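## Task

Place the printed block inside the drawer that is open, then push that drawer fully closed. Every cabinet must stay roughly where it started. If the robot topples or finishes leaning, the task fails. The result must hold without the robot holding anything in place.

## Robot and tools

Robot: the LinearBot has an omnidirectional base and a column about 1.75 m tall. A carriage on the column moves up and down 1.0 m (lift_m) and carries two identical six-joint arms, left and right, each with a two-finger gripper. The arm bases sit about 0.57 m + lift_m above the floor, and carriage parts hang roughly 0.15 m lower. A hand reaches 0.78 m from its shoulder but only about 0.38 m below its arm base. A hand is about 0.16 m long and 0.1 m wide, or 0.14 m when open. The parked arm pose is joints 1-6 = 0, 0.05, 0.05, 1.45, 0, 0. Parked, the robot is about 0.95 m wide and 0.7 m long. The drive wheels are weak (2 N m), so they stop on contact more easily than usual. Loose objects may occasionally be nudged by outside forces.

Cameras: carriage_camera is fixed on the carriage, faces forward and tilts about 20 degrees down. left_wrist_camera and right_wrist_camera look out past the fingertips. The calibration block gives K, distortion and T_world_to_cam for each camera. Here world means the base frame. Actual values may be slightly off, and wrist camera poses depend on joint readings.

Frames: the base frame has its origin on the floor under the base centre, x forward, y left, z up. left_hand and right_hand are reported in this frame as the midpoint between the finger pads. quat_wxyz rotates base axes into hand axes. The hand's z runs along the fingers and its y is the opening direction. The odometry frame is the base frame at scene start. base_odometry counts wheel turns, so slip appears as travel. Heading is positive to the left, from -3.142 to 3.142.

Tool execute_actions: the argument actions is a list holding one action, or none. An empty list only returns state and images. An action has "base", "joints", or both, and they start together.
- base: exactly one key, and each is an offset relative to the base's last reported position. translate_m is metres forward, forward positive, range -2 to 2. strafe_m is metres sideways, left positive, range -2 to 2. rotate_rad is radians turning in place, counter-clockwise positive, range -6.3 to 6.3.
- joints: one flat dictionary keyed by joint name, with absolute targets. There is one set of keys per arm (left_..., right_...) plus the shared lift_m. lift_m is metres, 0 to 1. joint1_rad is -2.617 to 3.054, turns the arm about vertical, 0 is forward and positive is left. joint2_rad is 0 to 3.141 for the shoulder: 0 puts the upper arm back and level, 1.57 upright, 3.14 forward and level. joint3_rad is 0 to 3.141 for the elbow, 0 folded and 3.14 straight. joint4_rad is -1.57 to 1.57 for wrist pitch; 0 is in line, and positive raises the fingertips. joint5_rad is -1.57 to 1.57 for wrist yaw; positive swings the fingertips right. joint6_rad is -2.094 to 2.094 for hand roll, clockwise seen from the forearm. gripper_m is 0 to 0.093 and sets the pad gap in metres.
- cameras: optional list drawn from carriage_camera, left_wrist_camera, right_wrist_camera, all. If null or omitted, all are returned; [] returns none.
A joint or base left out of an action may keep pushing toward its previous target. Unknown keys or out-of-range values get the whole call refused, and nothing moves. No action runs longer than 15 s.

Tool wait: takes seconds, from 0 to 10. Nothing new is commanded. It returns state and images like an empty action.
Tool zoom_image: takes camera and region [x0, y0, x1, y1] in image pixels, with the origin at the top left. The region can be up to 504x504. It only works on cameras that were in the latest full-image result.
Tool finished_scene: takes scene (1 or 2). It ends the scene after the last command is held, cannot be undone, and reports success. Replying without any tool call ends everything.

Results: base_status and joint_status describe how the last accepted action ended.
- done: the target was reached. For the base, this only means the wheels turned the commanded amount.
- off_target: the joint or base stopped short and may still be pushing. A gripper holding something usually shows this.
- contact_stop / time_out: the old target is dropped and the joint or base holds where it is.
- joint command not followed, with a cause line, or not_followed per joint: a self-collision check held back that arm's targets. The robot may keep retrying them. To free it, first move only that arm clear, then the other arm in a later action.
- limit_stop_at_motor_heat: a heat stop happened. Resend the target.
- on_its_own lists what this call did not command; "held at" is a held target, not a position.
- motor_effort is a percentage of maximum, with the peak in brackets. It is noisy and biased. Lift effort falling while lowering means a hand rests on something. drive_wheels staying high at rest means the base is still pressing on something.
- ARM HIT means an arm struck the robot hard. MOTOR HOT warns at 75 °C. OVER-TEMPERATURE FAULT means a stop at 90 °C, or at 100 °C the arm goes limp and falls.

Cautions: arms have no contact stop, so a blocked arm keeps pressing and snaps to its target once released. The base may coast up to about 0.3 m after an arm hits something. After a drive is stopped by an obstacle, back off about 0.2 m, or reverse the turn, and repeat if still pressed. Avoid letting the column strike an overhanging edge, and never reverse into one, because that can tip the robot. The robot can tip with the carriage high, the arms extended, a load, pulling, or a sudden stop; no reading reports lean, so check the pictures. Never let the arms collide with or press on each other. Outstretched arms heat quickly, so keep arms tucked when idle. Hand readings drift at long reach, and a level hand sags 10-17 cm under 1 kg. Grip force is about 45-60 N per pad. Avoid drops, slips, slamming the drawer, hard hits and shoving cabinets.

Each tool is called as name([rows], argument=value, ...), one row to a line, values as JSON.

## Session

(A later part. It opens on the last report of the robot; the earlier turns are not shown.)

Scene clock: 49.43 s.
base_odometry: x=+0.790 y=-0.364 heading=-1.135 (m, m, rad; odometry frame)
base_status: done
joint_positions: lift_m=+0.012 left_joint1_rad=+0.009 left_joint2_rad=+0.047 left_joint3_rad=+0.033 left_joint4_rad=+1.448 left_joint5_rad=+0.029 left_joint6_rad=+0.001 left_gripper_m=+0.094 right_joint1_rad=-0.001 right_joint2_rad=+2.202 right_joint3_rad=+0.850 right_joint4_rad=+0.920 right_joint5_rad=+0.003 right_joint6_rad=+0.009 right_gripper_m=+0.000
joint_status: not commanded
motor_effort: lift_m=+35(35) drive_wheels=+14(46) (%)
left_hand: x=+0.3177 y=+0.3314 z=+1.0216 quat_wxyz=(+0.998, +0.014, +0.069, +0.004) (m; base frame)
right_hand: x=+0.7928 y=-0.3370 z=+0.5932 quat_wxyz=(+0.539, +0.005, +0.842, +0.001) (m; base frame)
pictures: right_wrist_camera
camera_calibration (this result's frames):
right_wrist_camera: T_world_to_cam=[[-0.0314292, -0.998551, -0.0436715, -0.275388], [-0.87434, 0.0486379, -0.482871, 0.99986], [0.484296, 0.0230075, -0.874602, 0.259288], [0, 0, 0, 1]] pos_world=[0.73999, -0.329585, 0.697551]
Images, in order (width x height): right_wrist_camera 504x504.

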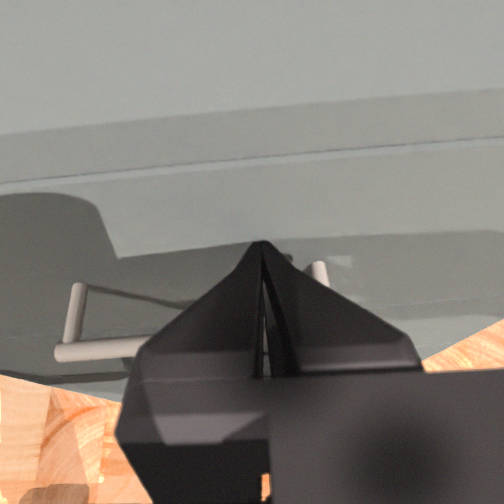

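execute_actions([
  {"base":{"translate_m":0.01}},
], cameras=["right_wrist_camera"])

execute_actions([
  {"base":{"translate_m":-0.06}},
], cameras=["right_wrist_camera"])

Scene clock: 50.33 s.
base_odometry: x=+0.794 y=-0.373 heading=-1.136 (m, m, rad; odometry frame)
base_status: done
joint_positions: lift_m=+0.012 left_joint1_rad=+0.009 left_joint2_rad=+0.047 left_joint3_rad=+0.033 left_joint4_rad=+1.448 left_joint5_rad=+0.029 left_joint6_rad=+0.001 left_gripper_m=+0.094 right_joint1_rad=-0.001 right_joint2_rad=+2.201 right_joint3_rad=+0.827 right_joint4_rad=+0.908 right_joint5_rad=+0.004 right_joint6_rad=+0.009 right_gripper_m=+0.000
joint_status: not commanded
motor_effort: lift_m=+35(35) drive_wheels=+9(52) (%)
left_hand: x=+0.3176 y=+0.3314 z=+1.0217 quat_wxyz=(+0.998, +0.014, +0.068, +0.004) (m; base frame)
right_hand: x=+0.7839 y=-0.3371 z=+0.5833 quat_wxyz=(+0.525, +0.005, +0.851, +0.001) (m; base frame)
pictures: right_wrist_camera
camera_calibration (this result's frames):
right_wrist_camera: T_world_to_cam=[[-0.0332321, -0.998582, -0.0415829, -0.276033], [-0.890212, 0.0484877, -0.452959, 0.982358], [0.454333, 0.0219648, -0.890561, 0.287423], [0, 0, 0, 1]] pos_world=[0.734747, -0.329587, 0.689457]
Images, in order (width x height): right_wrist_camera 504x504.

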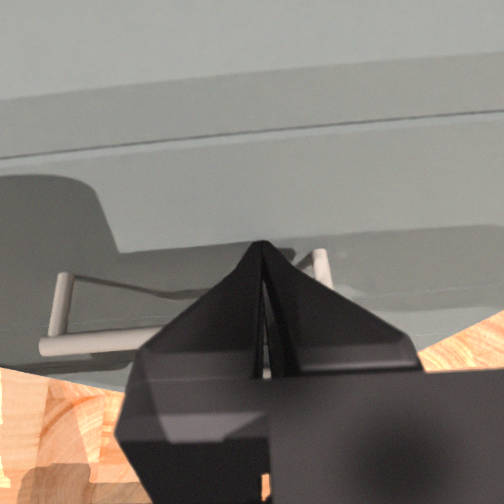

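Scene clock: 51.73 s.
base_odometry: x=+0.769 y=-0.319 heading=-1.135 (m, m, rad; odometry frame)
base_status: done
joint_positions: lift_m=+0.012 left_joint1_rad=+0.009 left_joint2_rad=+0.047 left_joint3_rad=+0.033 left_joint4_rad=+1.448 left_joint5_rad=+0.029 left_joint6_rad=+0.001 left_gripper_m=+0.094 right_joint1_rad=-0.001 right_joint2_rad=+2.201 right_joint3_rad=+0.827 right_joint4_rad=+0.923 right_joint5_rad=+0.004 right_joint6_rad=+0.009 right_gripper_m=+0.000
joint_status: not commanded
motor_effort: lift_m=+35(35) drive_wheels=-11(43) (%)
left_hand: x=+0.3177 y=+0.3314 z=+1.0216 quat_wxyz=(+0.998, +0.014, +0.069, +0.004) (m; base frame)
right_hand: x=+0.7856 y=-0.3373 z=+0.5867 quat_wxyz=(+0.531, +0.005, +0.847, +0.000) (m; base frame)
pictures: right_wrist_camera
camera_calibration (this result's frames):
right_wrist_camera: T_world_to_cam=[[-0.0333176, -0.998566, -0.0419071, -0.275834], [-0.883161, 0.0490448, -0.466498, 0.987965], [0.467885, 0.0214682, -0.883529, 0.274731], [0, 0, 0, 1]] pos_world=[0.7348, -0.32979, 0.692057]
Images, in order (width x height): right_wrist_camera 504x504.

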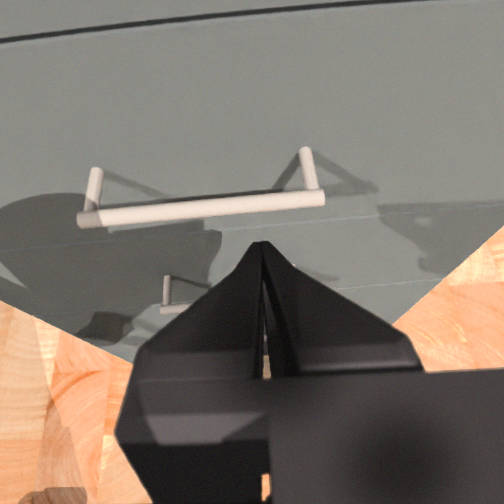

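finished_scene(scene=1)

The scene is finished: the task was done.


## Next scene

Place the foam block inside the drawer that is open, then push that drawer fully closed. Every cabinet must stay roughly where it started. If the robot topples or finishes leaning, the task fails. The result must hold without the robot holding anything in place.

execute_actions(actions=[], cameras=["carriage_camera"])

Scene clock: 0.00 s.
base_odometry: x=+0.000 y=+0.000 heading=+0.000 (m, m, rad; odometry frame)
base_status: not commanded
joint_positions: lift_m=+0.299 left_joint1_rad=+0.011 left_joint2_rad=+0.045 left_joint3_rad=+0.027 left_joint4_rad=+1.429 left_joint5_rad=+0.046 left_joint6_rad=-0.034 left_gripper_m=+0.094 right_joint1_rad=-0.007 right_joint2_rad=+0.041 right_joint3_rad=+0.067 right_joint4_rad=+1.393 right_joint5_rad=+0.047 right_joint6_rad=-0.057 right_gripper_m=+0.094
joint_status: not commanded
motor_effort: lift_m=+34 drive_wheels=+4 (%)
left_hand: x=+0.3233 y=+0.3286 z=+1.3061 quat_wxyz=(+0.996, +0.021, +0.080, -0.014) (m; base frame)
right_hand: x=+0.3183 y=-0.3443 z=+1.3161 quat_wxyz=(+0.996, +0.021, +0.076, -0.034) (m; base frame)
pictures: carriage_camera
camera_calibration (this result's frames):
carriage_camera: T_world_to_cam=[[0.0311933, -0.9991, 0.0287572, -0.0420158], [-0.339094, -0.0376431, -0.939999, 1.28227], [0.940235, 0.0195703, -0.339963, 0.272305], [0, 0, 0, 1]] pos_world=[0.180089, 0.000961478, 1.29911]
Images, in order (width x height): carriage_camera 504x504.

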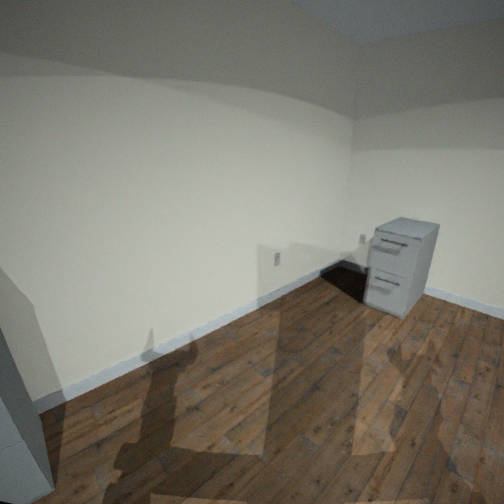

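execute_actions([
  {"base":{"rotate_rad":1.5}},
], cameras=["carriage_camera"])

Scene clock: 3.30 s.
base_odometry: x=+0.000 y=+0.000 heading=+1.498 (m, m, rad; odometry frame)
base_status: done
joint_positions: lift_m=+0.299 left_joint1_rad=+0.011 left_joint2_rad=+0.045 left_joint3_rad=+0.027 left_joint4_rad=+1.429 left_joint5_rad=+0.046 left_joint6_rad=-0.034 left_gripper_m=+0.094 right_joint1_rad=-0.007 right_joint2_rad=+0.041 right_joint3_rad=+0.067 right_joint4_rad=+1.393 right_joint5_rad=+0.047 right_joint6_rad=-0.057 right_gripper_m=+0.094
joint_status: not commanded
motor_effort: lift_m=+34(34) drive_wheels=+19(41) (%)
left_hand: x=+0.3233 y=+0.3286 z=+1.3061 quat_wxyz=(+0.996, +0.021, +0.080, -0.014) (m; base frame)
right_hand: x=+0.3185 y=-0.3443 z=+1.3160 quat_wxyz=(+0.996, +0.021, +0.076, -0.034) (m; base frame)
pictures: carriage_camera
camera_calibration (this result's frames):
carriage_camera: T_world_to_cam=[[0.0311933, -0.9991, 0.0287572, -0.0420158], [-0.339094, -0.0376431, -0.939999, 1.28227], [0.940235, 0.0195703, -0.339963, 0.272305], [0, 0, 0, 1]] pos_world=[0.180089, 0.000961478, 1.29911]
Images, in order (width x height): carriage_camera 504x504.

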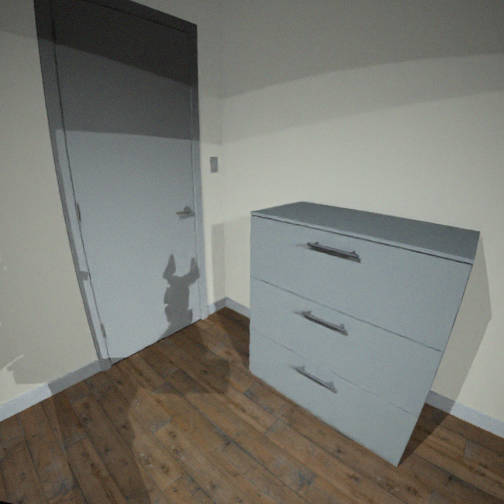

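execute_actions([
  {"base":{"rotate_rad":1.9}},
], cameras=["carriage_camera"])

execute_actions([
  {"base":{"rotate_rad":1.4}},
], cameras=["carriage_camera"])

Scene clock: 6.80 s.
base_odometry: x=+0.000 y=+0.000 heading=-2.887 (m, m, rad; odometry frame)
base_status: done
joint_positions: lift_m=+0.299 left_joint1_rad=+0.011 left_joint2_rad=+0.045 left_joint3_rad=+0.027 left_joint4_rad=+1.429 left_joint5_rad=+0.046 left_joint6_rad=-0.034 left_gripper_m=+0.094 right_joint1_rad=-0.007 right_joint2_rad=+0.041 right_joint3_rad=+0.067 right_joint4_rad=+1.392 right_joint5_rad=+0.047 right_joint6_rad=-0.057 right_gripper_m=+0.094
joint_status: not commanded
motor_effort: lift_m=+34(34) drive_wheels=+18(43) (%)
left_hand: x=+0.3233 y=+0.3286 z=+1.3061 quat_wxyz=(+0.996, +0.021, +0.080, -0.014) (m; base frame)
right_hand: x=+0.3186 y=-0.3443 z=+1.3160 quat_wxyz=(+0.996, +0.021, +0.076, -0.034) (m; base frame)
pictures: carriage_camera
camera_calibration (this result's frames):
carriage_camera: T_world_to_cam=[[0.0311933, -0.9991, 0.0287572, -0.0420158], [-0.339094, -0.0376431, -0.939999, 1.28227], [0.940235, 0.0195703, -0.339963, 0.272305], [0, 0, 0, 1]] pos_world=[0.180089, 0.000961478, 1.29911]
Images, in order (width x height): carriage_camera 504x504.

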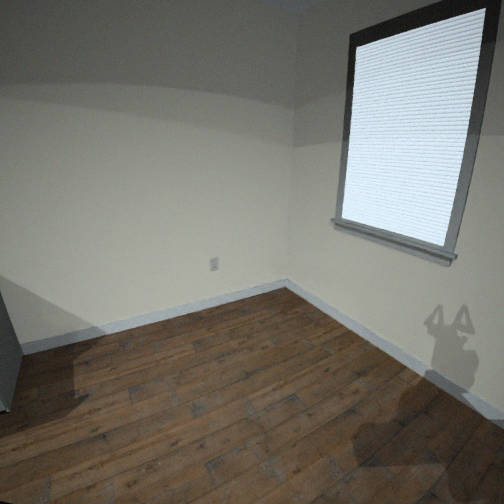

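Scene clock: 9.73 s.
base_odometry: x=+0.000 y=+0.000 heading=-1.488 (m, m, rad; odometry frame)
base_status: done
joint_positions: lift_m=+0.299 left_joint1_rad=+0.011 left_joint2_rad=+0.045 left_joint3_rad=+0.027 left_joint4_rad=+1.429 left_joint5_rad=+0.046 left_joint6_rad=-0.034 left_gripper_m=+0.094 right_joint1_rad=-0.007 right_joint2_rad=+0.041 right_joint3_rad=+0.067 right_joint4_rad=+1.392 right_joint5_rad=+0.047 right_joint6_rad=-0.057 right_gripper_m=+0.094
joint_status: not commanded
motor_effort: lift_m=+34(34) drive_wheels=+18(43) (%)
left_hand: x=+0.3233 y=+0.3286 z=+1.3061 quat_wxyz=(+0.996, +0.021, +0.080, -0.014) (m; base frame)
right_hand: x=+0.3187 y=-0.3443 z=+1.3160 quat_wxyz=(+0.996, +0.021, +0.077, -0.034) (m; base frame)
pictures: carriage_camera
camera_calibration (this result's frames):
carriage_camera: T_world_to_cam=[[0.0311933, -0.9991, 0.0287572, -0.0420158], [-0.339094, -0.0376431, -0.939999, 1.28227], [0.940235, 0.0195703, -0.339963, 0.272305], [0, 0, 0, 1]] pos_world=[0.180089, 0.000961478, 1.29911]
Images, in order (width x height): carriage_camera 504x504.

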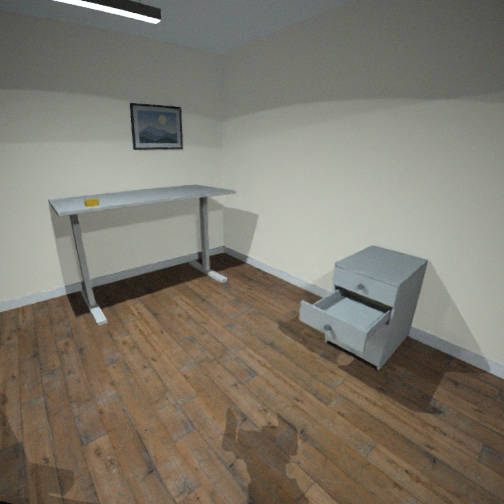

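execute_actions([
  {"base":{"rotate_rad":0.605}},
], cameras=[])

execute_actions([
  {"base":{"translate_m":1.575},"joints":{"lift_m":0.45,"right_joint1_rad":0,"right_joint5_rad":0,"right_joint6_rad":0,"right_joint2_rad":1.8,"right_joint3_rad":1.5,"right_joint4_rad":-1.27}},
], cameras=[])

execute_actions([
  {"base":{"rotate_rad":0.18}},
], cameras=["carriage_camera","right_wrist_camera"])

Scene clock: 12.10 s.
base_odometry: x=+0.000 y=+0.000 heading=-0.885 (m, m, rad; odometry frame)
base_status: done
joint_positions: lift_m=+0.299 left_joint1_rad=+0.011 left_joint2_rad=+0.045 left_joint3_rad=+0.027 left_joint4_rad=+1.429 left_joint5_rad=+0.046 left_joint6_rad=-0.034 left_gripper_m=+0.094 right_joint1_rad=-0.007 right_joint2_rad=+0.041 right_joint3_rad=+0.067 right_joint4_rad=+1.393 right_joint5_rad=+0.047 right_joint6_rad=-0.057 right_gripper_m=+0.094
joint_status: not commanded
motor_effort: lift_m=+34(34) drive_wheels=+19(43) (%)
left_hand: x=+0.3233 y=+0.3286 z=+1.3061 quat_wxyz=(+0.996, +0.021, +0.080, -0.014) (m; base frame)
right_hand: x=+0.3185 y=-0.3443 z=+1.3160 quat_wxyz=(+0.996, +0.021, +0.076, -0.034) (m; base frame)
pictures: none
No camera images: the call's "cameras" was empty. Leave "cameras" out to get every camera's image.

Scene clock: 17.67 s.
base_odometry: x=+1.000 y=-1.217 heading=-0.883 (m, m, rad; odometry frame)
base_status: done
joint_positions: lift_m=+0.450 left_joint1_rad=+0.011 left_joint2_rad=+0.045 left_joint3_rad=+0.027 left_joint4_rad=+1.429 left_joint5_rad=+0.046 left_joint6_rad=-0.034 left_gripper_m=+0.094 right_joint1_rad=-0.007 right_joint2_rad=+1.806 right_joint3_rad=+1.463 right_joint4_rad=-1.272 right_joint5_rad=+0.007 right_joint6_rad=-0.009 right_gripper_m=+0.094
joint_status: all done
motor_effort: lift_m=+34(44) drive_wheels=-11(49) (%)
left_hand: x=+0.3233 y=+0.3286 z=+1.4574 quat_wxyz=(+0.996, +0.021, +0.080, -0.014) (m; base frame)
right_hand: x=+0.6035 y=-0.3393 z=+1.1325 quat_wxyz=(-0.022, -0.001, +1.000, -0.003) (m; base frame)
pictures: none
No camera images: the call's "cameras" was empty. Leave "cameras" out to get every camera's image.

Scene clock: 19.00 s.
base_odometry: x=+1.001 y=-1.217 heading=-0.704 (m, m, rad; odometry frame)
base_status: done
joint_positions: lift_m=+0.450 left_joint1_rad=+0.011 left_joint2_rad=+0.045 left_joint3_rad=+0.027 left_joint4_rad=+1.429 left_joint5_rad=+0.046 left_joint6_rad=-0.034 left_gripper_m=+0.094 right_joint1_rad=-0.007 right_joint2_rad=+1.806 right_joint3_rad=+1.463 right_joint4_rad=-1.272 right_joint5_rad=+0.006 right_joint6_rad=-0.009 right_gripper_m=+0.094
joint_status: not commanded
motor_effort: lift_m=+34(34) drive_wheels=+11(24) (%)
left_hand: x=+0.3234 y=+0.3286 z=+1.4574 quat_wxyz=(+0.996, +0.021, +0.080, -0.014) (m; base frame)
right_hand: x=+0.6035 y=-0.3391 z=+1.1324 quat_wxyz=(-0.022, -0.001, +1.000, -0.003) (m; base frame)
pictures: carriage_camera, right_wrist_camera
camera_calibration (this result's frames):
carriage_camera: T_world_to_cam=[[0.0311933, -0.9991, 0.0287572, -0.0463681], [-0.339094, -0.0376431, -0.939999, 1.42453], [0.940235, 0.0195703, -0.339963, 0.323757], [0, 0, 0, 1]] pos_world=[0.180089, 0.000961478, 1.45046]
right_wrist_camera: T_world_to_cam=[[-0.0397497, -0.999116, 0.0136794, -0.32005], [-0.778412, 0.0395469, 0.626507, -0.222428], [-0.626494, 0.0142553, -0.779296, 1.3821], [0, 0, 0, 1]] pos_world=[0.680015, -0.330673, 1.2208]
Images, in order (width x height): carriage_camera 504x504, right_wrist_camera 504x504.

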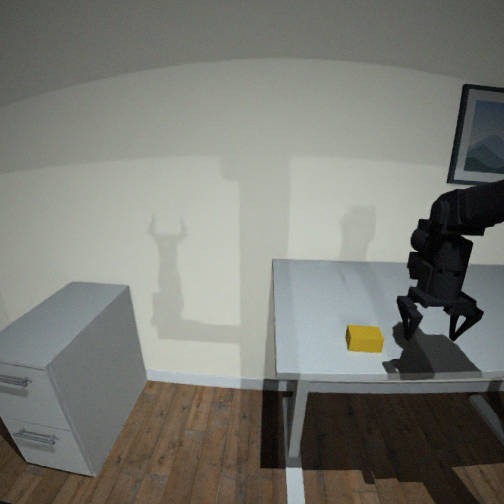

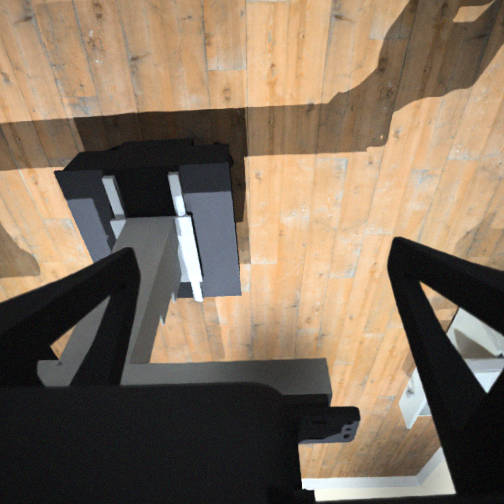

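execute_actions([
  {"base":{"translate_m":0.24},"joints":{"lift_m":0.37,"right_joint6_rad":1.57}},
], cameras=["carriage_camera","right_wrist_camera"])

Scene clock: 21.47 s.
base_odometry: x=+1.184 y=-1.372 heading=-0.703 (m, m, rad; odometry frame)
base_status: done
joint_positions: lift_m=+0.370 left_joint1_rad=+0.011 left_joint2_rad=+0.045 left_joint3_rad=+0.027 left_joint4_rad=+1.429 left_joint5_rad=+0.046 left_joint6_rad=-0.034 left_gripper_m=+0.094 right_joint1_rad=-0.006 right_joint2_rad=+1.803 right_joint3_rad=+1.478 right_joint4_rad=-1.273 right_joint5_rad=+0.006 right_joint6_rad=+1.560 right_gripper_m=+0.094
joint_status: all done
motor_effort: lift_m=+32(32) drive_wheels=-11(41) (%)
left_hand: x=+0.3234 y=+0.3286 z=+1.3776 quat_wxyz=(+0.996, +0.021, +0.080, -0.014) (m; base frame)
right_hand: x=+0.6072 y=-0.3390 z=+1.0570 quat_wxyz=(-0.008, +0.705, +0.709, -0.012) (m; base frame)
pictures: carriage_camera, right_wrist_camera
camera_calibration (this result's frames):
carriage_camera: T_world_to_cam=[[0.0311933, -0.9991, 0.0287572, -0.0440725], [-0.339094, -0.0376431, -0.939999, 1.3495], [0.940235, 0.0195703, -0.339963, 0.296619], [0, 0, 0, 1]] pos_world=[0.180089, 0.000961478, 1.37063]
right_wrist_camera: T_world_to_cam=[[-0.998686, 0.0381867, 0.0341775, 0.593497], [0.0509783, 0.808538, 0.586232, -0.372618], [-0.00524753, 0.587204, -0.809422, 1.17454], [0, 0, 0, 1]] pos_world=[0.617876, -0.411083, 1.14886]
Images, in order (width x height): carriage_camera 504x504, right_wrist_camera 504x504.

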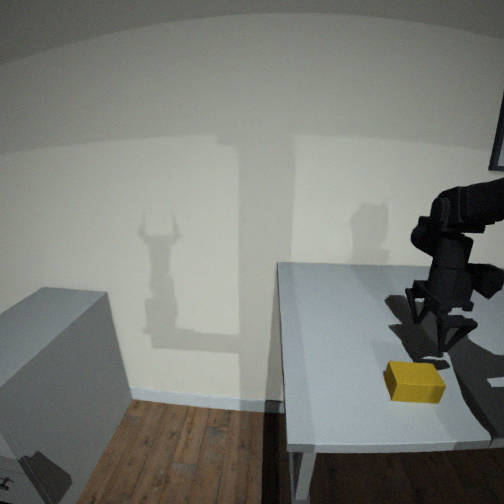

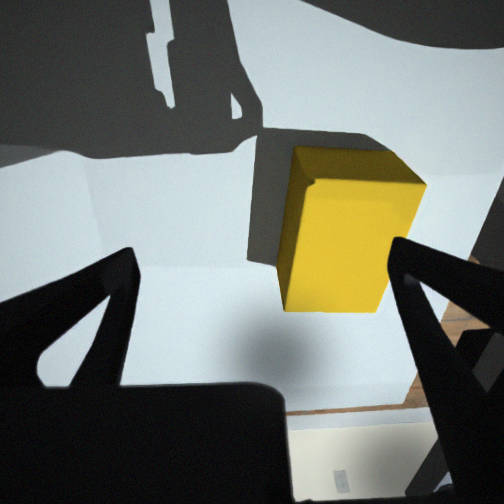

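execute_actions([
  {"base":{"translate_m":-0.044},"joints":{"lift_m":0.335,"right_joint1_rad":0.14,"right_joint6_rad":1.79}},
], cameras=["right_wrist_camera"])

Scene clock: 22.97 s.
base_odometry: x=+1.150 y=-1.343 heading=-0.703 (m, m, rad; odometry frame)
base_status: done
joint_positions: lift_m=+0.335 left_joint1_rad=+0.011 left_joint2_rad=+0.045 left_joint3_rad=+0.027 left_joint4_rad=+1.427 left_joint5_rad=+0.046 left_joint6_rad=-0.034 left_gripper_m=+0.094 right_joint1_rad=+0.146 right_joint2_rad=+1.808 right_joint3_rad=+1.478 right_joint4_rad=-1.270 right_joint5_rad=+0.002 right_joint6_rad=+1.779 right_gripper_m=+0.094
joint_status: all done
motor_effort: lift_m=+32(32) drive_wheels=+1(42) (%)
left_hand: x=+0.3237 y=+0.3286 z=+1.3425 quat_wxyz=(+0.996, +0.021, +0.081, -0.014) (m; base frame)
right_hand: x=+0.6045 y=-0.2889 z=+1.0205 quat_wxyz=(-0.008, +0.729, +0.685, -0.013) (m; base frame)
pictures: right_wrist_camera
camera_calibration (this result's frames):
right_wrist_camera: T_world_to_cam=[[-0.993837, 0.105206, 0.0349178, 0.605789], [0.105714, 0.804769, 0.584098, -0.423575], [0.0333501, 0.58419, -0.810931, 1.09287], [0, 0, 0, 1]] pos_world=[0.610385, -0.361299, 1.1125]
Images, in order (width x height): right_wrist_camera 504x504.

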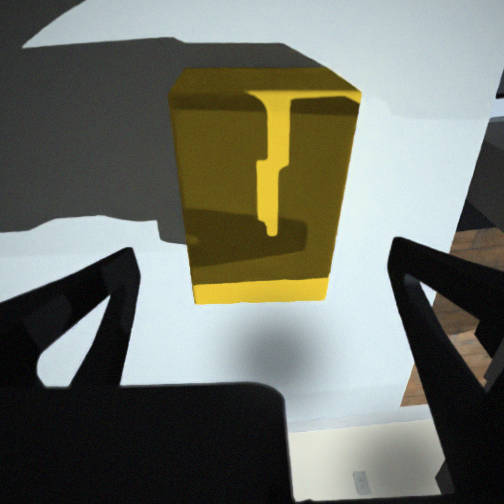

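execute_actions([
  {"joints":{"lift_m":0.305}},
], cameras=["carriage_camera","right_wrist_camera"])

Scene clock: 23.80 s.
base_odometry: x=+1.150 y=-1.343 heading=-0.703 (m, m, rad; odometry frame)
base_status: not commanded
joint_positions: lift_m=+0.305 left_joint1_rad=+0.011 left_joint2_rad=+0.045 left_joint3_rad=+0.027 left_joint4_rad=+1.427 left_joint5_rad=+0.046 left_joint6_rad=-0.034 left_gripper_m=+0.094 right_joint1_rad=+0.146 right_joint2_rad=+1.809 right_joint3_rad=+1.478 right_joint4_rad=-1.270 right_joint5_rad=+0.002 right_joint6_rad=+1.779 right_gripper_m=+0.094
joint_status: all done
motor_effort: lift_m=+32(34) drive_wheels=+1(3) (%)
left_hand: x=+0.3237 y=+0.3286 z=+1.3125 quat_wxyz=(+0.996, +0.021, +0.081, -0.014) (m; base frame)
right_hand: x=+0.6046 y=-0.2889 z=+0.9901 quat_wxyz=(-0.008, +0.729, +0.685, -0.013) (m; base frame)
pictures: carriage_camera, right_wrist_camera
camera_calibration (this result's frames):
carriage_camera: T_world_to_cam=[[0.0311933, -0.9991, 0.0287572, -0.0422031], [-0.339094, -0.0376431, -0.939999, 1.28839], [0.940235, 0.0195703, -0.339963, 0.274518], [0, 0, 0, 1]] pos_world=[0.180089, 0.000961478, 1.30562]
right_wrist_camera: T_world_to_cam=[[-0.993811, 0.10521, 0.0356562, 0.60618], [0.106155, 0.804834, 0.583929, -0.405933], [0.032738, 0.5841, -0.811021, 1.06867], [0, 0, 0, 1]] pos_world=[0.610534, -0.361277, 1.08214]
Images, in order (width x height): carriage_camera 504x504, right_wrist_camera 504x504.

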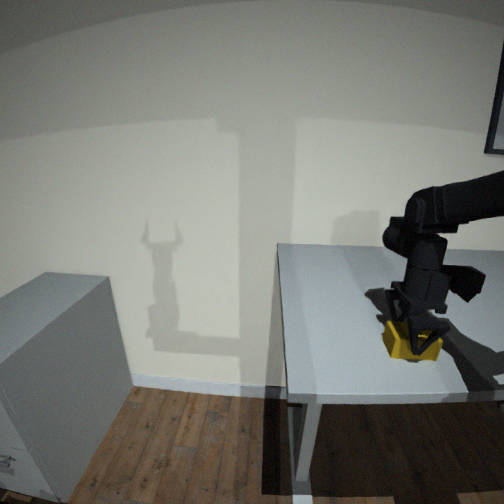

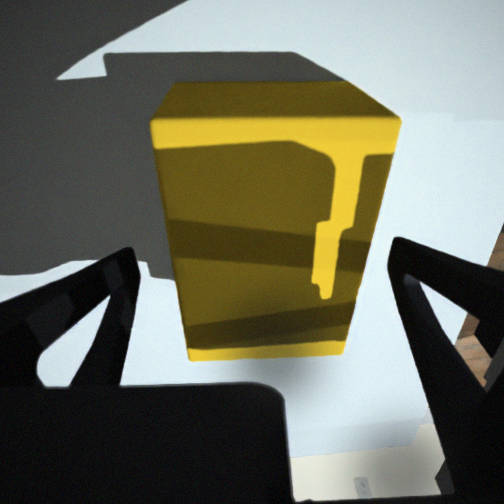

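execute_actions([
  {"joints":{"lift_m":0.297,"right_gripper_m":0.04}},
], cameras=[])

execute_actions([
  {"joints":{"lift_m":0.34,"right_joint1_rad":0,"right_joint6_rad":1.57}},
], cameras=["right_wrist_camera"])

Scene clock: 24.57 s.
base_odometry: x=+1.150 y=-1.343 heading=-0.703 (m, m, rad; odometry frame)
base_status: not commanded
joint_positions: lift_m=+0.297 left_joint1_rad=+0.011 left_joint2_rad=+0.045 left_joint3_rad=+0.027 left_joint4_rad=+1.427 left_joint5_rad=+0.046 left_joint6_rad=-0.034 left_gripper_m=+0.094 right_joint1_rad=+0.146 right_joint2_rad=+1.810 right_joint3_rad=+1.478 right_joint4_rad=-1.270 right_joint5_rad=+0.001 right_joint6_rad=+1.779 right_gripper_m=+0.057
joint_status: right_gripper_m off_target (ended at +0.057, target +0.040); the others done
motor_effort: lift_m=+32(34) drive_wheels=+1(3) (%)
left_hand: x=+0.3237 y=+0.3286 z=+1.3045 quat_wxyz=(+0.996, +0.021, +0.081, -0.014) (m; base frame)
right_hand: x=+0.6044 y=-0.2889 z=+0.9820 quat_wxyz=(-0.008, +0.729, +0.685, -0.013) (m; base frame)
pictures: none
No camera images: the call's "cameras" was empty. Leave "cameras" out to get every camera's image.

Scene clock: 25.40 s.
base_odometry: x=+1.150 y=-1.343 heading=-0.703 (m, m, rad; odometry frame)
base_status: not commanded
joint_positions: lift_m=+0.340 left_joint1_rad=+0.011 left_joint2_rad=+0.045 left_joint3_rad=+0.027 left_joint4_rad=+1.427 left_joint5_rad=+0.046 left_joint6_rad=-0.034 left_gripper_m=+0.094 right_joint1_rad=-0.007 right_joint2_rad=+1.808 right_joint3_rad=+1.478 right_joint4_rad=-1.270 right_joint5_rad=+0.001 right_joint6_rad=+1.580 right_gripper_m=+0.057
joint_status: all done
motor_effort: lift_m=+36(44) drive_wheels=+0(1) (%)
left_hand: x=+0.3237 y=+0.3286 z=+1.3473 quat_wxyz=(+0.996, +0.021, +0.081, -0.014) (m; base frame)
right_hand: x=+0.6080 y=-0.3385 z=+1.0252 quat_wxyz=(-0.010, +0.713, +0.701, -0.011) (m; base frame)
pictures: right_wrist_camera
camera_calibration (this result's frames):
right_wrist_camera: T_world_to_cam=[[-0.997609, 0.0591113, 0.0358042, 0.600114], [0.0688465, 0.804917, 0.589381, -0.36976], [0.00601966, 0.590436, -0.807062, 1.14031], [0, 0, 0, 1]] pos_world=[0.617272, -0.411127, 1.11674]
Images, in order (width x height): right_wrist_camera 504x504.

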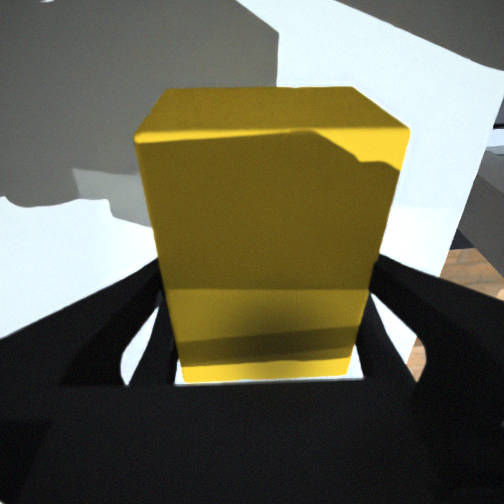

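execute_actions([
  {"base":{"translate_m":-0.7}},
], cameras=[])

execute_actions([
  {"base":{"rotate_rad":-1.57}},
], cameras=["carriage_camera"])

execute_actions([
  {"base":{"translate_m":0.4},"joints":{"lift_m":0.3,"right_joint2_rad":3.0,"right_joint3_rad":1.72,"right_joint4_rad":-0.29}},
], cameras=["carriage_camera","right_wrist_camera"])

Scene clock: 29.37 s.
base_odometry: x=+0.616 y=-0.892 heading=-0.701 (m, m, rad; odometry frame)
base_status: done
joint_positions: lift_m=+0.340 left_joint1_rad=+0.011 left_joint2_rad=+0.045 left_joint3_rad=+0.027 left_joint4_rad=+1.427 left_joint5_rad=+0.046 left_joint6_rad=-0.034 left_gripper_m=+0.094 right_joint1_rad=-0.007 right_joint2_rad=+1.808 right_joint3_rad=+1.478 right_joint4_rad=-1.270 right_joint5_rad=+0.001 right_joint6_rad=+1.580 right_gripper_m=+0.057
joint_status: not commanded
motor_effort: lift_m=+36(36) drive_wheels=-9(46) (%)
left_hand: x=+0.3237 y=+0.3286 z=+1.3473 quat_wxyz=(+0.996, +0.021, +0.081, -0.014) (m; base frame)
right_hand: x=+0.6079 y=-0.3385 z=+1.0252 quat_wxyz=(-0.010, +0.713, +0.701, -0.011) (m; base frame)
pictures: none
No camera images: the call's "cameras" was empty. Leave "cameras" out to get every camera's image.

Scene clock: 32.47 s.
base_odometry: x=+0.616 y=-0.892 heading=-2.270 (m, m, rad; odometry frame)
base_status: done
joint_positions: lift_m=+0.340 left_joint1_rad=+0.011 left_joint2_rad=+0.045 left_joint3_rad=+0.027 left_joint4_rad=+1.428 left_joint5_rad=+0.046 left_joint6_rad=-0.034 left_gripper_m=+0.094 right_joint1_rad=-0.002 right_joint2_rad=+1.808 right_joint3_rad=+1.478 right_joint4_rad=-1.265 right_joint5_rad=+0.001 right_joint6_rad=+1.580 right_gripper_m=+0.057
joint_status: not commanded
motor_effort: lift_m=+36(36) drive_wheels=+19(48) (%)
left_hand: x=+0.3235 y=+0.3286 z=+1.3473 quat_wxyz=(+0.996, +0.021, +0.081, -0.014) (m; base frame)
right_hand: x=+0.6091 y=-0.3370 z=+1.0252 quat_wxyz=(-0.008, +0.711, +0.703, -0.009) (m; base frame)
pictures: carriage_camera
camera_calibration (this result's frames):
carriage_camera: T_world_to_cam=[[0.0311933, -0.9991, 0.0287572, -0.0432021], [-0.339094, -0.0376431, -0.939999, 1.32104], [0.940235, 0.0195703, -0.339963, 0.286329], [0, 0, 0, 1]] pos_world=[0.180089, 0.000961478, 1.34036]
Images, in order (width x height): carriage_camera 504x504.

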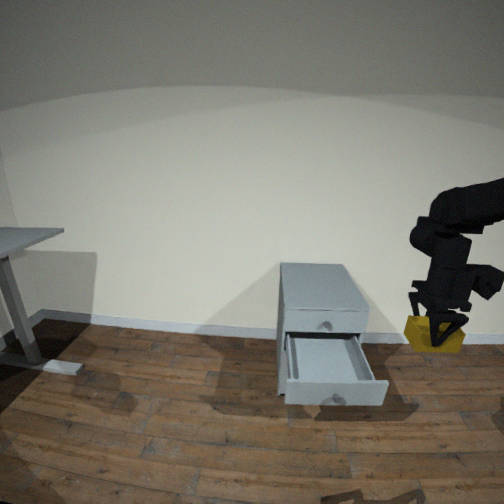

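Scene clock: 35.43 s.
base_odometry: x=+0.357 y=-1.198 heading=-2.271 (m, m, rad; odometry frame)
base_status: done
joint_positions: lift_m=+0.300 left_joint1_rad=+0.011 left_joint2_rad=+0.045 left_joint3_rad=+0.027 left_joint4_rad=+1.429 left_joint5_rad=+0.046 left_joint6_rad=-0.034 left_gripper_m=+0.094 right_joint1_rad=-0.002 right_joint2_rad=+3.016 right_joint3_rad=+1.709 right_joint4_rad=-0.296 right_joint5_rad=+0.001 right_joint6_rad=+1.580 right_gripper_m=+0.057
joint_status: all done
motor_effort: lift_m=+32(33) drive_wheels=-10(45) (%)
left_hand: x=+0.3233 y=+0.3286 z=+1.3076 quat_wxyz=(+0.996, +0.021, +0.080, -0.014) (m; base frame)
right_hand: x=+0.6779 y=-0.3370 z=+0.5639 quat_wxyz=(-0.011, +0.711, +0.703, -0.012) (m; base frame)
pictures: carriage_camera, right_wrist_camera
camera_calibration (this result's frames):
carriage_camera: T_world_to_cam=[[0.0311933, -0.9991, 0.0287572, -0.0420593], [-0.339094, -0.0376431, -0.939999, 1.28369], [0.940235, 0.0195703, -0.339963, 0.272819], [0, 0, 0, 1]] pos_world=[0.180089, 0.000961478, 1.30062]
right_wrist_camera: T_world_to_cam=[[-0.997811, 0.0537821, 0.03847, 0.683095], [0.0661208, 0.805263, 0.589219, -0.101822], [0.000710987, 0.590473, -0.807057, 0.770316], [0, 0, 0, 1]] pos_world=[0.687785, -0.409596, 0.655405]
Images, in order (width x height): carriage_camera 504x504, right_wrist_camera 504x504.

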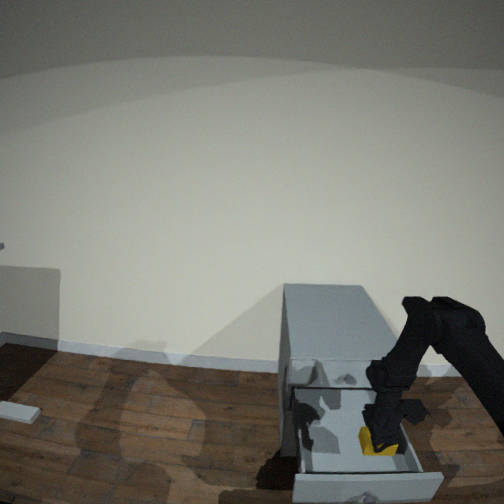

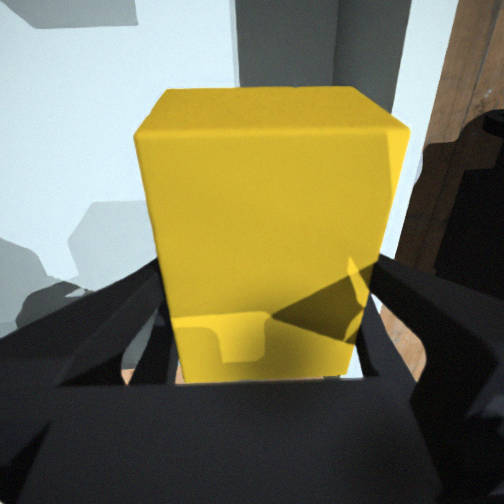

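execute_actions([
  {"base":{"translate_m":0.09}},
], cameras=[])

execute_actions([
  {"joints":{"lift_m":0.15}},
], cameras=["carriage_camera","right_wrist_camera"])

Scene clock: 37.17 s.
base_odometry: x=+0.299 y=-1.266 heading=-2.273 (m, m, rad; odometry frame)
base_status: done
joint_positions: lift_m=+0.300 left_joint1_rad=+0.011 left_joint2_rad=+0.045 left_joint3_rad=+0.027 left_joint4_rad=+1.429 left_joint5_rad=+0.046 left_joint6_rad=-0.034 left_gripper_m=+0.094 right_joint1_rad=-0.002 right_joint2_rad=+3.016 right_joint3_rad=+1.709 right_joint4_rad=-0.293 right_joint5_rad=+0.001 right_joint6_rad=+1.580 right_gripper_m=+0.057
joint_status: not commanded
motor_effort: lift_m=+32(32) drive_wheels=-11(42) (%)
left_hand: x=+0.3233 y=+0.3286 z=+1.3076 quat_wxyz=(+0.996, +0.021, +0.080, -0.014) (m; base frame)
right_hand: x=+0.6785 y=-0.3368 z=+0.5639 quat_wxyz=(-0.010, +0.711, +0.703, -0.011) (m; base frame)
pictures: none
No camera images: the call's "cameras" was empty. Leave "cameras" out to get every camera's image.

Scene clock: 38.30 s.
base_odometry: x=+0.299 y=-1.266 heading=-2.273 (m, m, rad; odometry frame)
base_status: not commanded
joint_positions: lift_m=+0.150 left_joint1_rad=+0.011 left_joint2_rad=+0.045 left_joint3_rad=+0.027 left_joint4_rad=+1.429 left_joint5_rad=+0.046 left_joint6_rad=-0.034 left_gripper_m=+0.094 right_joint1_rad=-0.002 right_joint2_rad=+2.996 right_joint3_rad=+1.709 right_joint4_rad=-0.306 right_joint5_rad=+0.002 right_joint6_rad=+1.580 right_gripper_m=+0.057
joint_status: all done
motor_effort: lift_m=+30(34) drive_wheels=-9(12) (%)
left_hand: x=+0.3234 y=+0.3286 z=+1.1577 quat_wxyz=(+0.996, +0.021, +0.080, -0.014) (m; base frame)
right_hand: x=+0.6837 y=-0.3370 z=+0.4215 quat_wxyz=(-0.007, +0.711, +0.703, -0.009) (m; base frame)
pictures: carriage_camera, right_wrist_camera
camera_calibration (this result's frames):
carriage_camera: T_world_to_cam=[[0.0311933, -0.9991, 0.0287572, -0.0377504], [-0.339094, -0.0376431, -0.939999, 1.14284], [0.940235, 0.0195703, -0.339963, 0.22188], [0, 0, 0, 1]] pos_world=[0.180089, 0.000961478, 1.15079]
right_wrist_camera: T_world_to_cam=[[-0.998143, 0.053407, 0.0292927, 0.698359], [0.0604031, 0.805747, 0.589171, -0.0142207], [0.00786339, 0.589846, -0.807477, 0.650459], [0, 0, 0, 1]] pos_world=[0.692806, -0.40951, 0.513152]
Images, in order (width x height): carriage_camera 504x504, right_wrist_camera 504x504.

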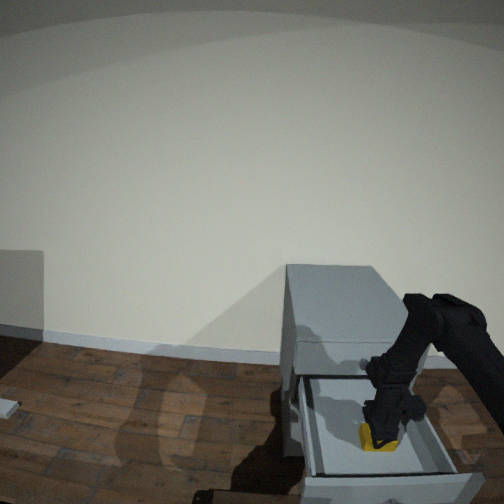

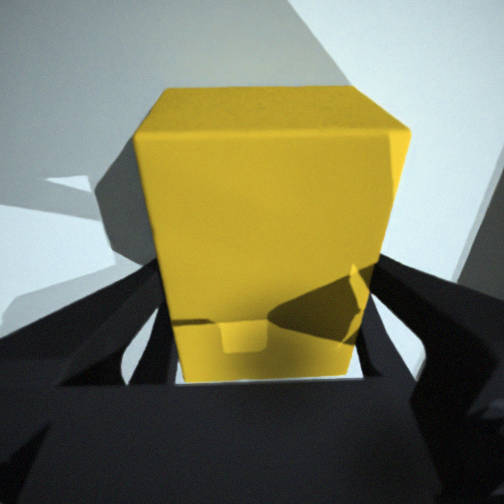

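execute_actions([
  {"joints":{"right_gripper_m":0.085,"lift_m":0.157}},
], cameras=[])

execute_actions([
  {"joints":{"lift_m":0.29}},
], cameras=[])

execute_actions([
  {"base":{"translate_m":-0.36},"joints":{"right_gripper_m":0.0,"right_joint1_rad":0.12,"right_joint2_rad":2.6,"right_joint3_rad":1.09,"right_joint4_rad":1.01,"right_joint6_rad":0}},
], cameras=[])

execute_actions([
  {"joints":{"lift_m":0.0}},
], cameras=["carriage_camera","right_wrist_camera"])

Scene clock: 39.10 s.
base_odometry: x=+0.299 y=-1.266 heading=-2.273 (m, m, rad; odometry frame)
base_status: not commanded
joint_positions: lift_m=+0.157 left_joint1_rad=+0.011 left_joint2_rad=+0.045 left_joint3_rad=+0.027 left_joint4_rad=+1.429 left_joint5_rad=+0.046 left_joint6_rad=-0.034 left_gripper_m=+0.094 right_joint1_rad=-0.002 right_joint2_rad=+3.002 right_joint3_rad=+1.709 right_joint4_rad=-0.296 right_joint5_rad=+0.002 right_joint6_rad=+1.580 right_gripper_m=+0.085
joint_status: all done
motor_effort: lift_m=+36(42) drive_wheels=-10(10) (%)
left_hand: x=+0.3234 y=+0.3286 z=+1.1643 quat_wxyz=(+0.996, +0.021, +0.080, -0.014) (m; base frame)
right_hand: x=+0.6840 y=-0.3370 z=+0.4260 quat_wxyz=(-0.006, +0.711, +0.703, -0.007) (m; base frame)
pictures: none
No camera images: the call's "cameras" was empty. Leave "cameras" out to get every camera's image.

Scene clock: 40.17 s.
base_odometry: x=+0.299 y=-1.266 heading=-2.273 (m, m, rad; odometry frame)
base_status: not commanded
joint_positions: lift_m=+0.290 left_joint1_rad=+0.011 left_joint2_rad=+0.045 left_joint3_rad=+0.027 left_joint4_rad=+1.429 left_joint5_rad=+0.046 left_joint6_rad=-0.034 left_gripper_m=+0.094 right_joint1_rad=-0.002 right_joint2_rad=+3.006 right_joint3_rad=+1.709 right_joint4_rad=-0.291 right_joint5_rad=+0.002 right_joint6_rad=+1.580 right_gripper_m=+0.085
joint_status: all done
motor_effort: lift_m=+35(42) drive_wheels=-9(10) (%)
left_hand: x=+0.3234 y=+0.3286 z=+1.2973 quat_wxyz=(+0.996, +0.021, +0.080, -0.014) (m; base frame)
right_hand: x=+0.6834 y=-0.3370 z=+0.5574 quat_wxyz=(-0.005, +0.711, +0.703, -0.007) (m; base frame)
pictures: none
No camera images: the call's "cameras" was empty. Leave "cameras" out to get every camera's image.

Scene clock: 43.00 s.
base_odometry: x=+0.532 y=-0.991 heading=-2.274 (m, m, rad; odometry frame)
base_status: done
joint_positions: lift_m=+0.290 left_joint1_rad=+0.011 left_joint2_rad=+0.045 left_joint3_rad=+0.027 left_joint4_rad=+1.426 left_joint5_rad=+0.046 left_joint6_rad=-0.034 left_gripper_m=+0.094 right_joint1_rad=+0.124 right_joint2_rad=+2.607 right_joint3_rad=+1.107 right_joint4_rad=+0.996 right_joint5_rad=-0.001 right_joint6_rad=+0.011 right_gripper_m=+0.000
joint_status: all done
motor_effort: lift_m=+35(35) drive_wheels=-9(51) (%)
left_hand: x=+0.3240 y=+0.3285 z=+1.2972 quat_wxyz=(+0.996, +0.021, +0.082, -0.014) (m; base frame)
right_hand: x=+0.8173 y=-0.2690 z=+0.7626 quat_wxyz=(+0.507, -0.049, +0.860, +0.035) (m; base frame)
pictures: none
No camera images: the call's "cameras" was empty. Leave "cameras" out to get every camera's image.

Scene clock: 44.70 s.
base_odometry: x=+0.532 y=-0.991 heading=-2.274 (m, m, rad; odometry frame)
base_status: not commanded
joint_positions: lift_m=+0.000 left_joint1_rad=+0.011 left_joint2_rad=+0.045 left_joint3_rad=+0.027 left_joint4_rad=+1.426 left_joint5_rad=+0.046 left_joint6_rad=-0.034 left_gripper_m=+0.094 right_joint1_rad=+0.124 right_joint2_rad=+2.610 right_joint3_rad=+1.107 right_joint4_rad=+0.996 right_joint5_rad=-0.001 right_joint6_rad=+0.011 right_gripper_m=+0.000
joint_status: all done
motor_effort: lift_m=+32(33) drive_wheels=-9(10) (%)
left_hand: x=+0.3240 y=+0.3285 z=+1.0075 quat_wxyz=(+0.996, +0.021, +0.082, -0.014) (m; base frame)
right_hand: x=+0.8166 y=-0.2691 z=+0.4713 quat_wxyz=(+0.506, -0.049, +0.861, +0.035) (m; base frame)
pictures: carriage_camera, right_wrist_camera
camera_calibration (this result's frames):
carriage_camera: T_world_to_cam=[[0.0311933, -0.9991, 0.0287572, -0.0334322], [-0.339094, -0.0376431, -0.939999, 1.00169], [0.940235, 0.0195703, -0.339963, 0.170831], [0, 0, 0, 1]] pos_world=[0.180089, 0.000961478, 1.00063]
right_wrist_camera: T_world_to_cam=[[0.0930143, -0.994688, -0.0440973, -0.312557], [-0.907063, -0.0663902, -0.415726, 0.922679], [0.41059, 0.0786675, -0.90842, 0.230672], [0, 0, 0, 1]] pos_world=[0.771289, -0.267786, 0.579346]
Images, in order (width x height): carriage_camera 504x504, right_wrist_camera 504x504.

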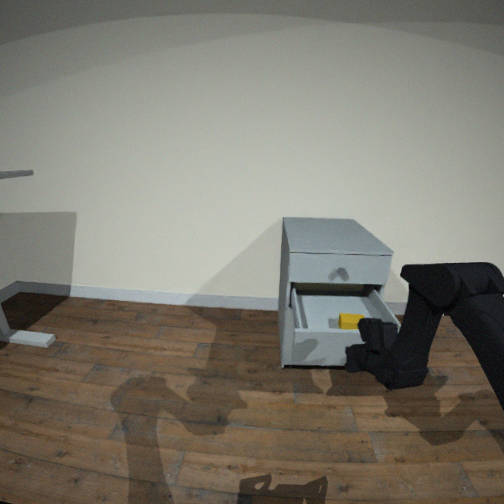

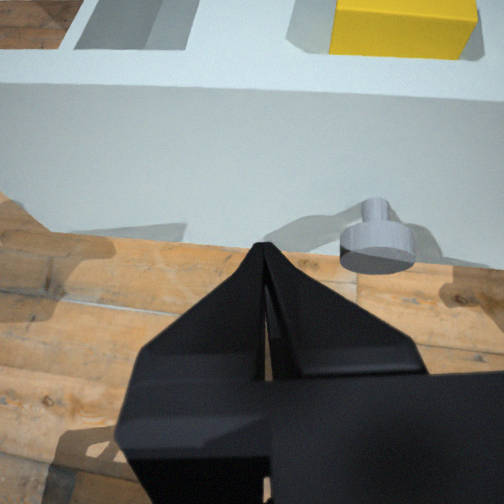

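execute_actions([
  {"base":{"translate_m":0.05}},
], cameras=[])

execute_actions([
  {"base":{"translate_m":0.27}},
], cameras=["carriage_camera","right_wrist_camera"])

Scene clock: 46.13 s.
base_odometry: x=+0.499 y=-1.030 heading=-2.274 (m, m, rad; odometry frame)
base_status: done
joint_positions: lift_m=+0.000 left_joint1_rad=+0.011 left_joint2_rad=+0.045 left_joint3_rad=+0.027 left_joint4_rad=+1.427 left_joint5_rad=+0.046 left_joint6_rad=-0.034 left_gripper_m=+0.094 right_joint1_rad=+0.122 right_joint2_rad=+2.610 right_joint3_rad=+1.100 right_joint4_rad=+0.990 right_joint5_rad=-0.002 right_joint6_rad=+0.011 right_gripper_m=+0.000
joint_status: not commanded
motor_effort: lift_m=+32(32) drive_wheels=+1(41) (%)
left_hand: x=+0.3239 y=+0.3285 z=+1.0075 quat_wxyz=(+0.996, +0.021, +0.081, -0.014) (m; base frame)
right_hand: x=+0.8136 y=-0.2703 z=+0.4680 quat_wxyz=(+0.500, -0.049, +0.864, +0.034) (m; base frame)
pictures: none
No camera images: the call's "cameras" was empty. Leave "cameras" out to get every camera's image.

Scene clock: 48.60 s.
base_odometry: x=+0.324 y=-1.235 heading=-2.275 (m, m, rad; odometry frame)
base_status: done
joint_positions: lift_m=+0.000 left_joint1_rad=+0.011 left_joint2_rad=+0.045 left_joint3_rad=+0.027 left_joint4_rad=+1.427 left_joint5_rad=+0.046 left_joint6_rad=-0.034 left_gripper_m=+0.094 right_joint1_rad=+0.122 right_joint2_rad=+2.610 right_joint3_rad=+1.093 right_joint4_rad=+0.977 right_joint5_rad=-0.001 right_joint6_rad=+0.011 right_gripper_m=+0.000
joint_status: not commanded
motor_effort: lift_m=+32(32) drive_wheels=-11(45) (%)
left_hand: x=+0.3239 y=+0.3285 z=+1.0075 quat_wxyz=(+0.996, +0.021, +0.081, -0.014) (m; base frame)
right_hand: x=+0.8093 y=-0.2710 z=+0.4631 quat_wxyz=(+0.491, -0.049, +0.869, +0.033) (m; base frame)
pictures: carriage_camera, right_wrist_camera
camera_calibration (this result's frames):
carriage_camera: T_world_to_cam=[[0.0311933, -0.9991, 0.0287572, -0.0334322], [-0.339094, -0.0376431, -0.939999, 1.00169], [0.940235, 0.0195703, -0.339963, 0.170831], [0, 0, 0, 1]] pos_world=[0.180089, 0.000961478, 1.00063]
right_wrist_camera: T_world_to_cam=[[0.0896653, -0.995042, -0.0430298, -0.312044], [-0.920529, -0.0663015, -0.385006, 0.909172], [0.380245, 0.0741319, -0.92191, 0.255969], [0, 0, 0, 1]] pos_world=[0.767568, -0.269193, 0.57259]
Images, in order (width x height): carriage_camera 504x504, right_wrist_camera 504x504.

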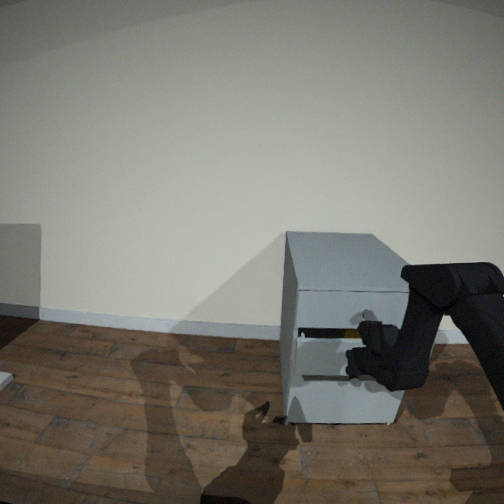

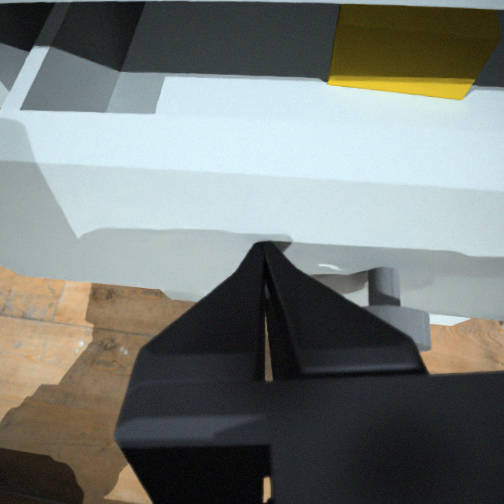

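execute_actions([
  {"base":{"translate_m":0.07}},
], cameras=["carriage_camera","right_wrist_camera"])

Scene clock: 50.10 s.
base_odometry: x=+0.279 y=-1.288 heading=-2.277 (m, m, rad; odometry frame)
base_status: done
joint_positions: lift_m=+0.000 left_joint1_rad=+0.011 left_joint2_rad=+0.045 left_joint3_rad=+0.027 left_joint4_rad=+1.427 left_joint5_rad=+0.046 left_joint6_rad=-0.034 left_gripper_m=+0.094 right_joint1_rad=+0.122 right_joint2_rad=+2.610 right_joint3_rad=+1.084 right_joint4_rad=+0.967 right_joint5_rad=-0.008 right_joint6_rad=+0.011 right_gripper_m=+0.000
joint_status: not commanded
motor_effort: lift_m=+32(32) drive_wheels=+10(47) (%)
left_hand: x=+0.3238 y=+0.3285 z=+1.0075 quat_wxyz=(+0.996, +0.021, +0.081, -0.014) (m; base frame)
right_hand: x=+0.8048 y=-0.2703 z=+0.4588 quat_wxyz=(+0.483, -0.051, +0.873, +0.036) (m; base frame)
pictures: carriage_camera, right_wrist_camera
camera_calibration (this result's frames):
carriage_camera: T_world_to_cam=[[0.0311933, -0.9991, 0.0287572, -0.0334322], [-0.339094, -0.0376431, -0.939999, 1.00169], [0.940235, 0.0195703, -0.339963, 0.170831], [0, 0, 0, 1]] pos_world=[0.180089, 0.000961478, 1.00063]
right_wrist_camera: T_world_to_cam=[[0.0950143, -0.994399, -0.0462883, -0.31376], [-0.926841, -0.071401, -0.368603, 0.899689], [0.363233, 0.0779244, -0.928434, 0.271357], [0, 0, 0, 1]] pos_world=[0.765114, -0.26891, 0.569041]
Images, in order (width x height): carriage_camera 504x504, right_wrist_camera 504x504.

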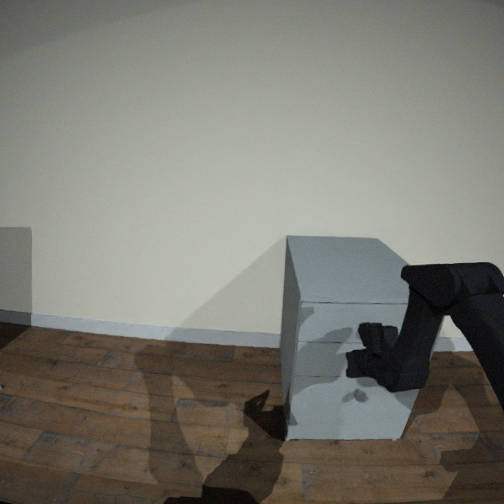

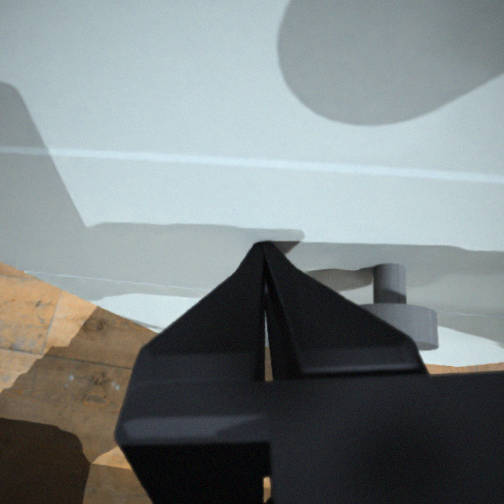

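Flush. Back off.

execute_actions([
  {"base":{"translate_m":-0.04}},
], cameras=["right_wrist_camera"])

Scene clock: 51.40 s.
base_odometry: x=+0.305 y=-1.258 heading=-2.277 (m, m, rad; odometry frame)
base_status: done
joint_positions: lift_m=+0.000 left_joint1_rad=+0.011 left_joint2_rad=+0.045 left_joint3_rad=+0.027 left_joint4_rad=+1.426 left_joint5_rad=+0.046 left_joint6_rad=-0.034 left_gripper_m=+0.094 right_joint1_rad=+0.122 right_joint2_rad=+2.610 right_joint3_rad=+1.084 right_joint4_rad=+0.990 right_joint5_rad=-0.007 right_joint6_rad=+0.011 right_gripper_m=+0.000
joint_status: not commanded
motor_effort: lift_m=+32(32) drive_wheels=+2(43) (%)
left_hand: x=+0.3241 y=+0.3285 z=+1.0075 quat_wxyz=(+0.996, +0.021, +0.082, -0.014) (m; base frame)
right_hand: x=+0.8078 y=-0.2701 z=+0.4636 quat_wxyz=(+0.493, -0.050, +0.868, +0.036) (m; base frame)
pictures: right_wrist_camera
camera_calibration (this result's frames):
right_wrist_camera: T_world_to_cam=[[0.0950976, -0.99439, -0.046314, -0.313708], [-0.918268, -0.0696634, -0.389784, 0.907552], [0.384371, 0.0795961, -0.919741, 0.254088], [0, 0, 0, 1]] pos_world=[0.765545, -0.268949, 0.572915]
Images, in order (width x height): right_wrist_camera 504x504.

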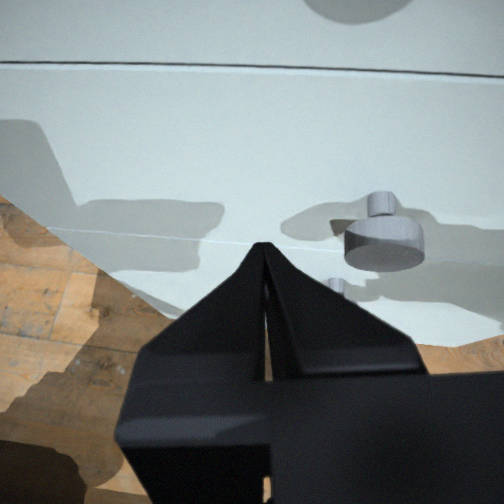

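finished_scene(scene=2)

The scene is finished: the task was done.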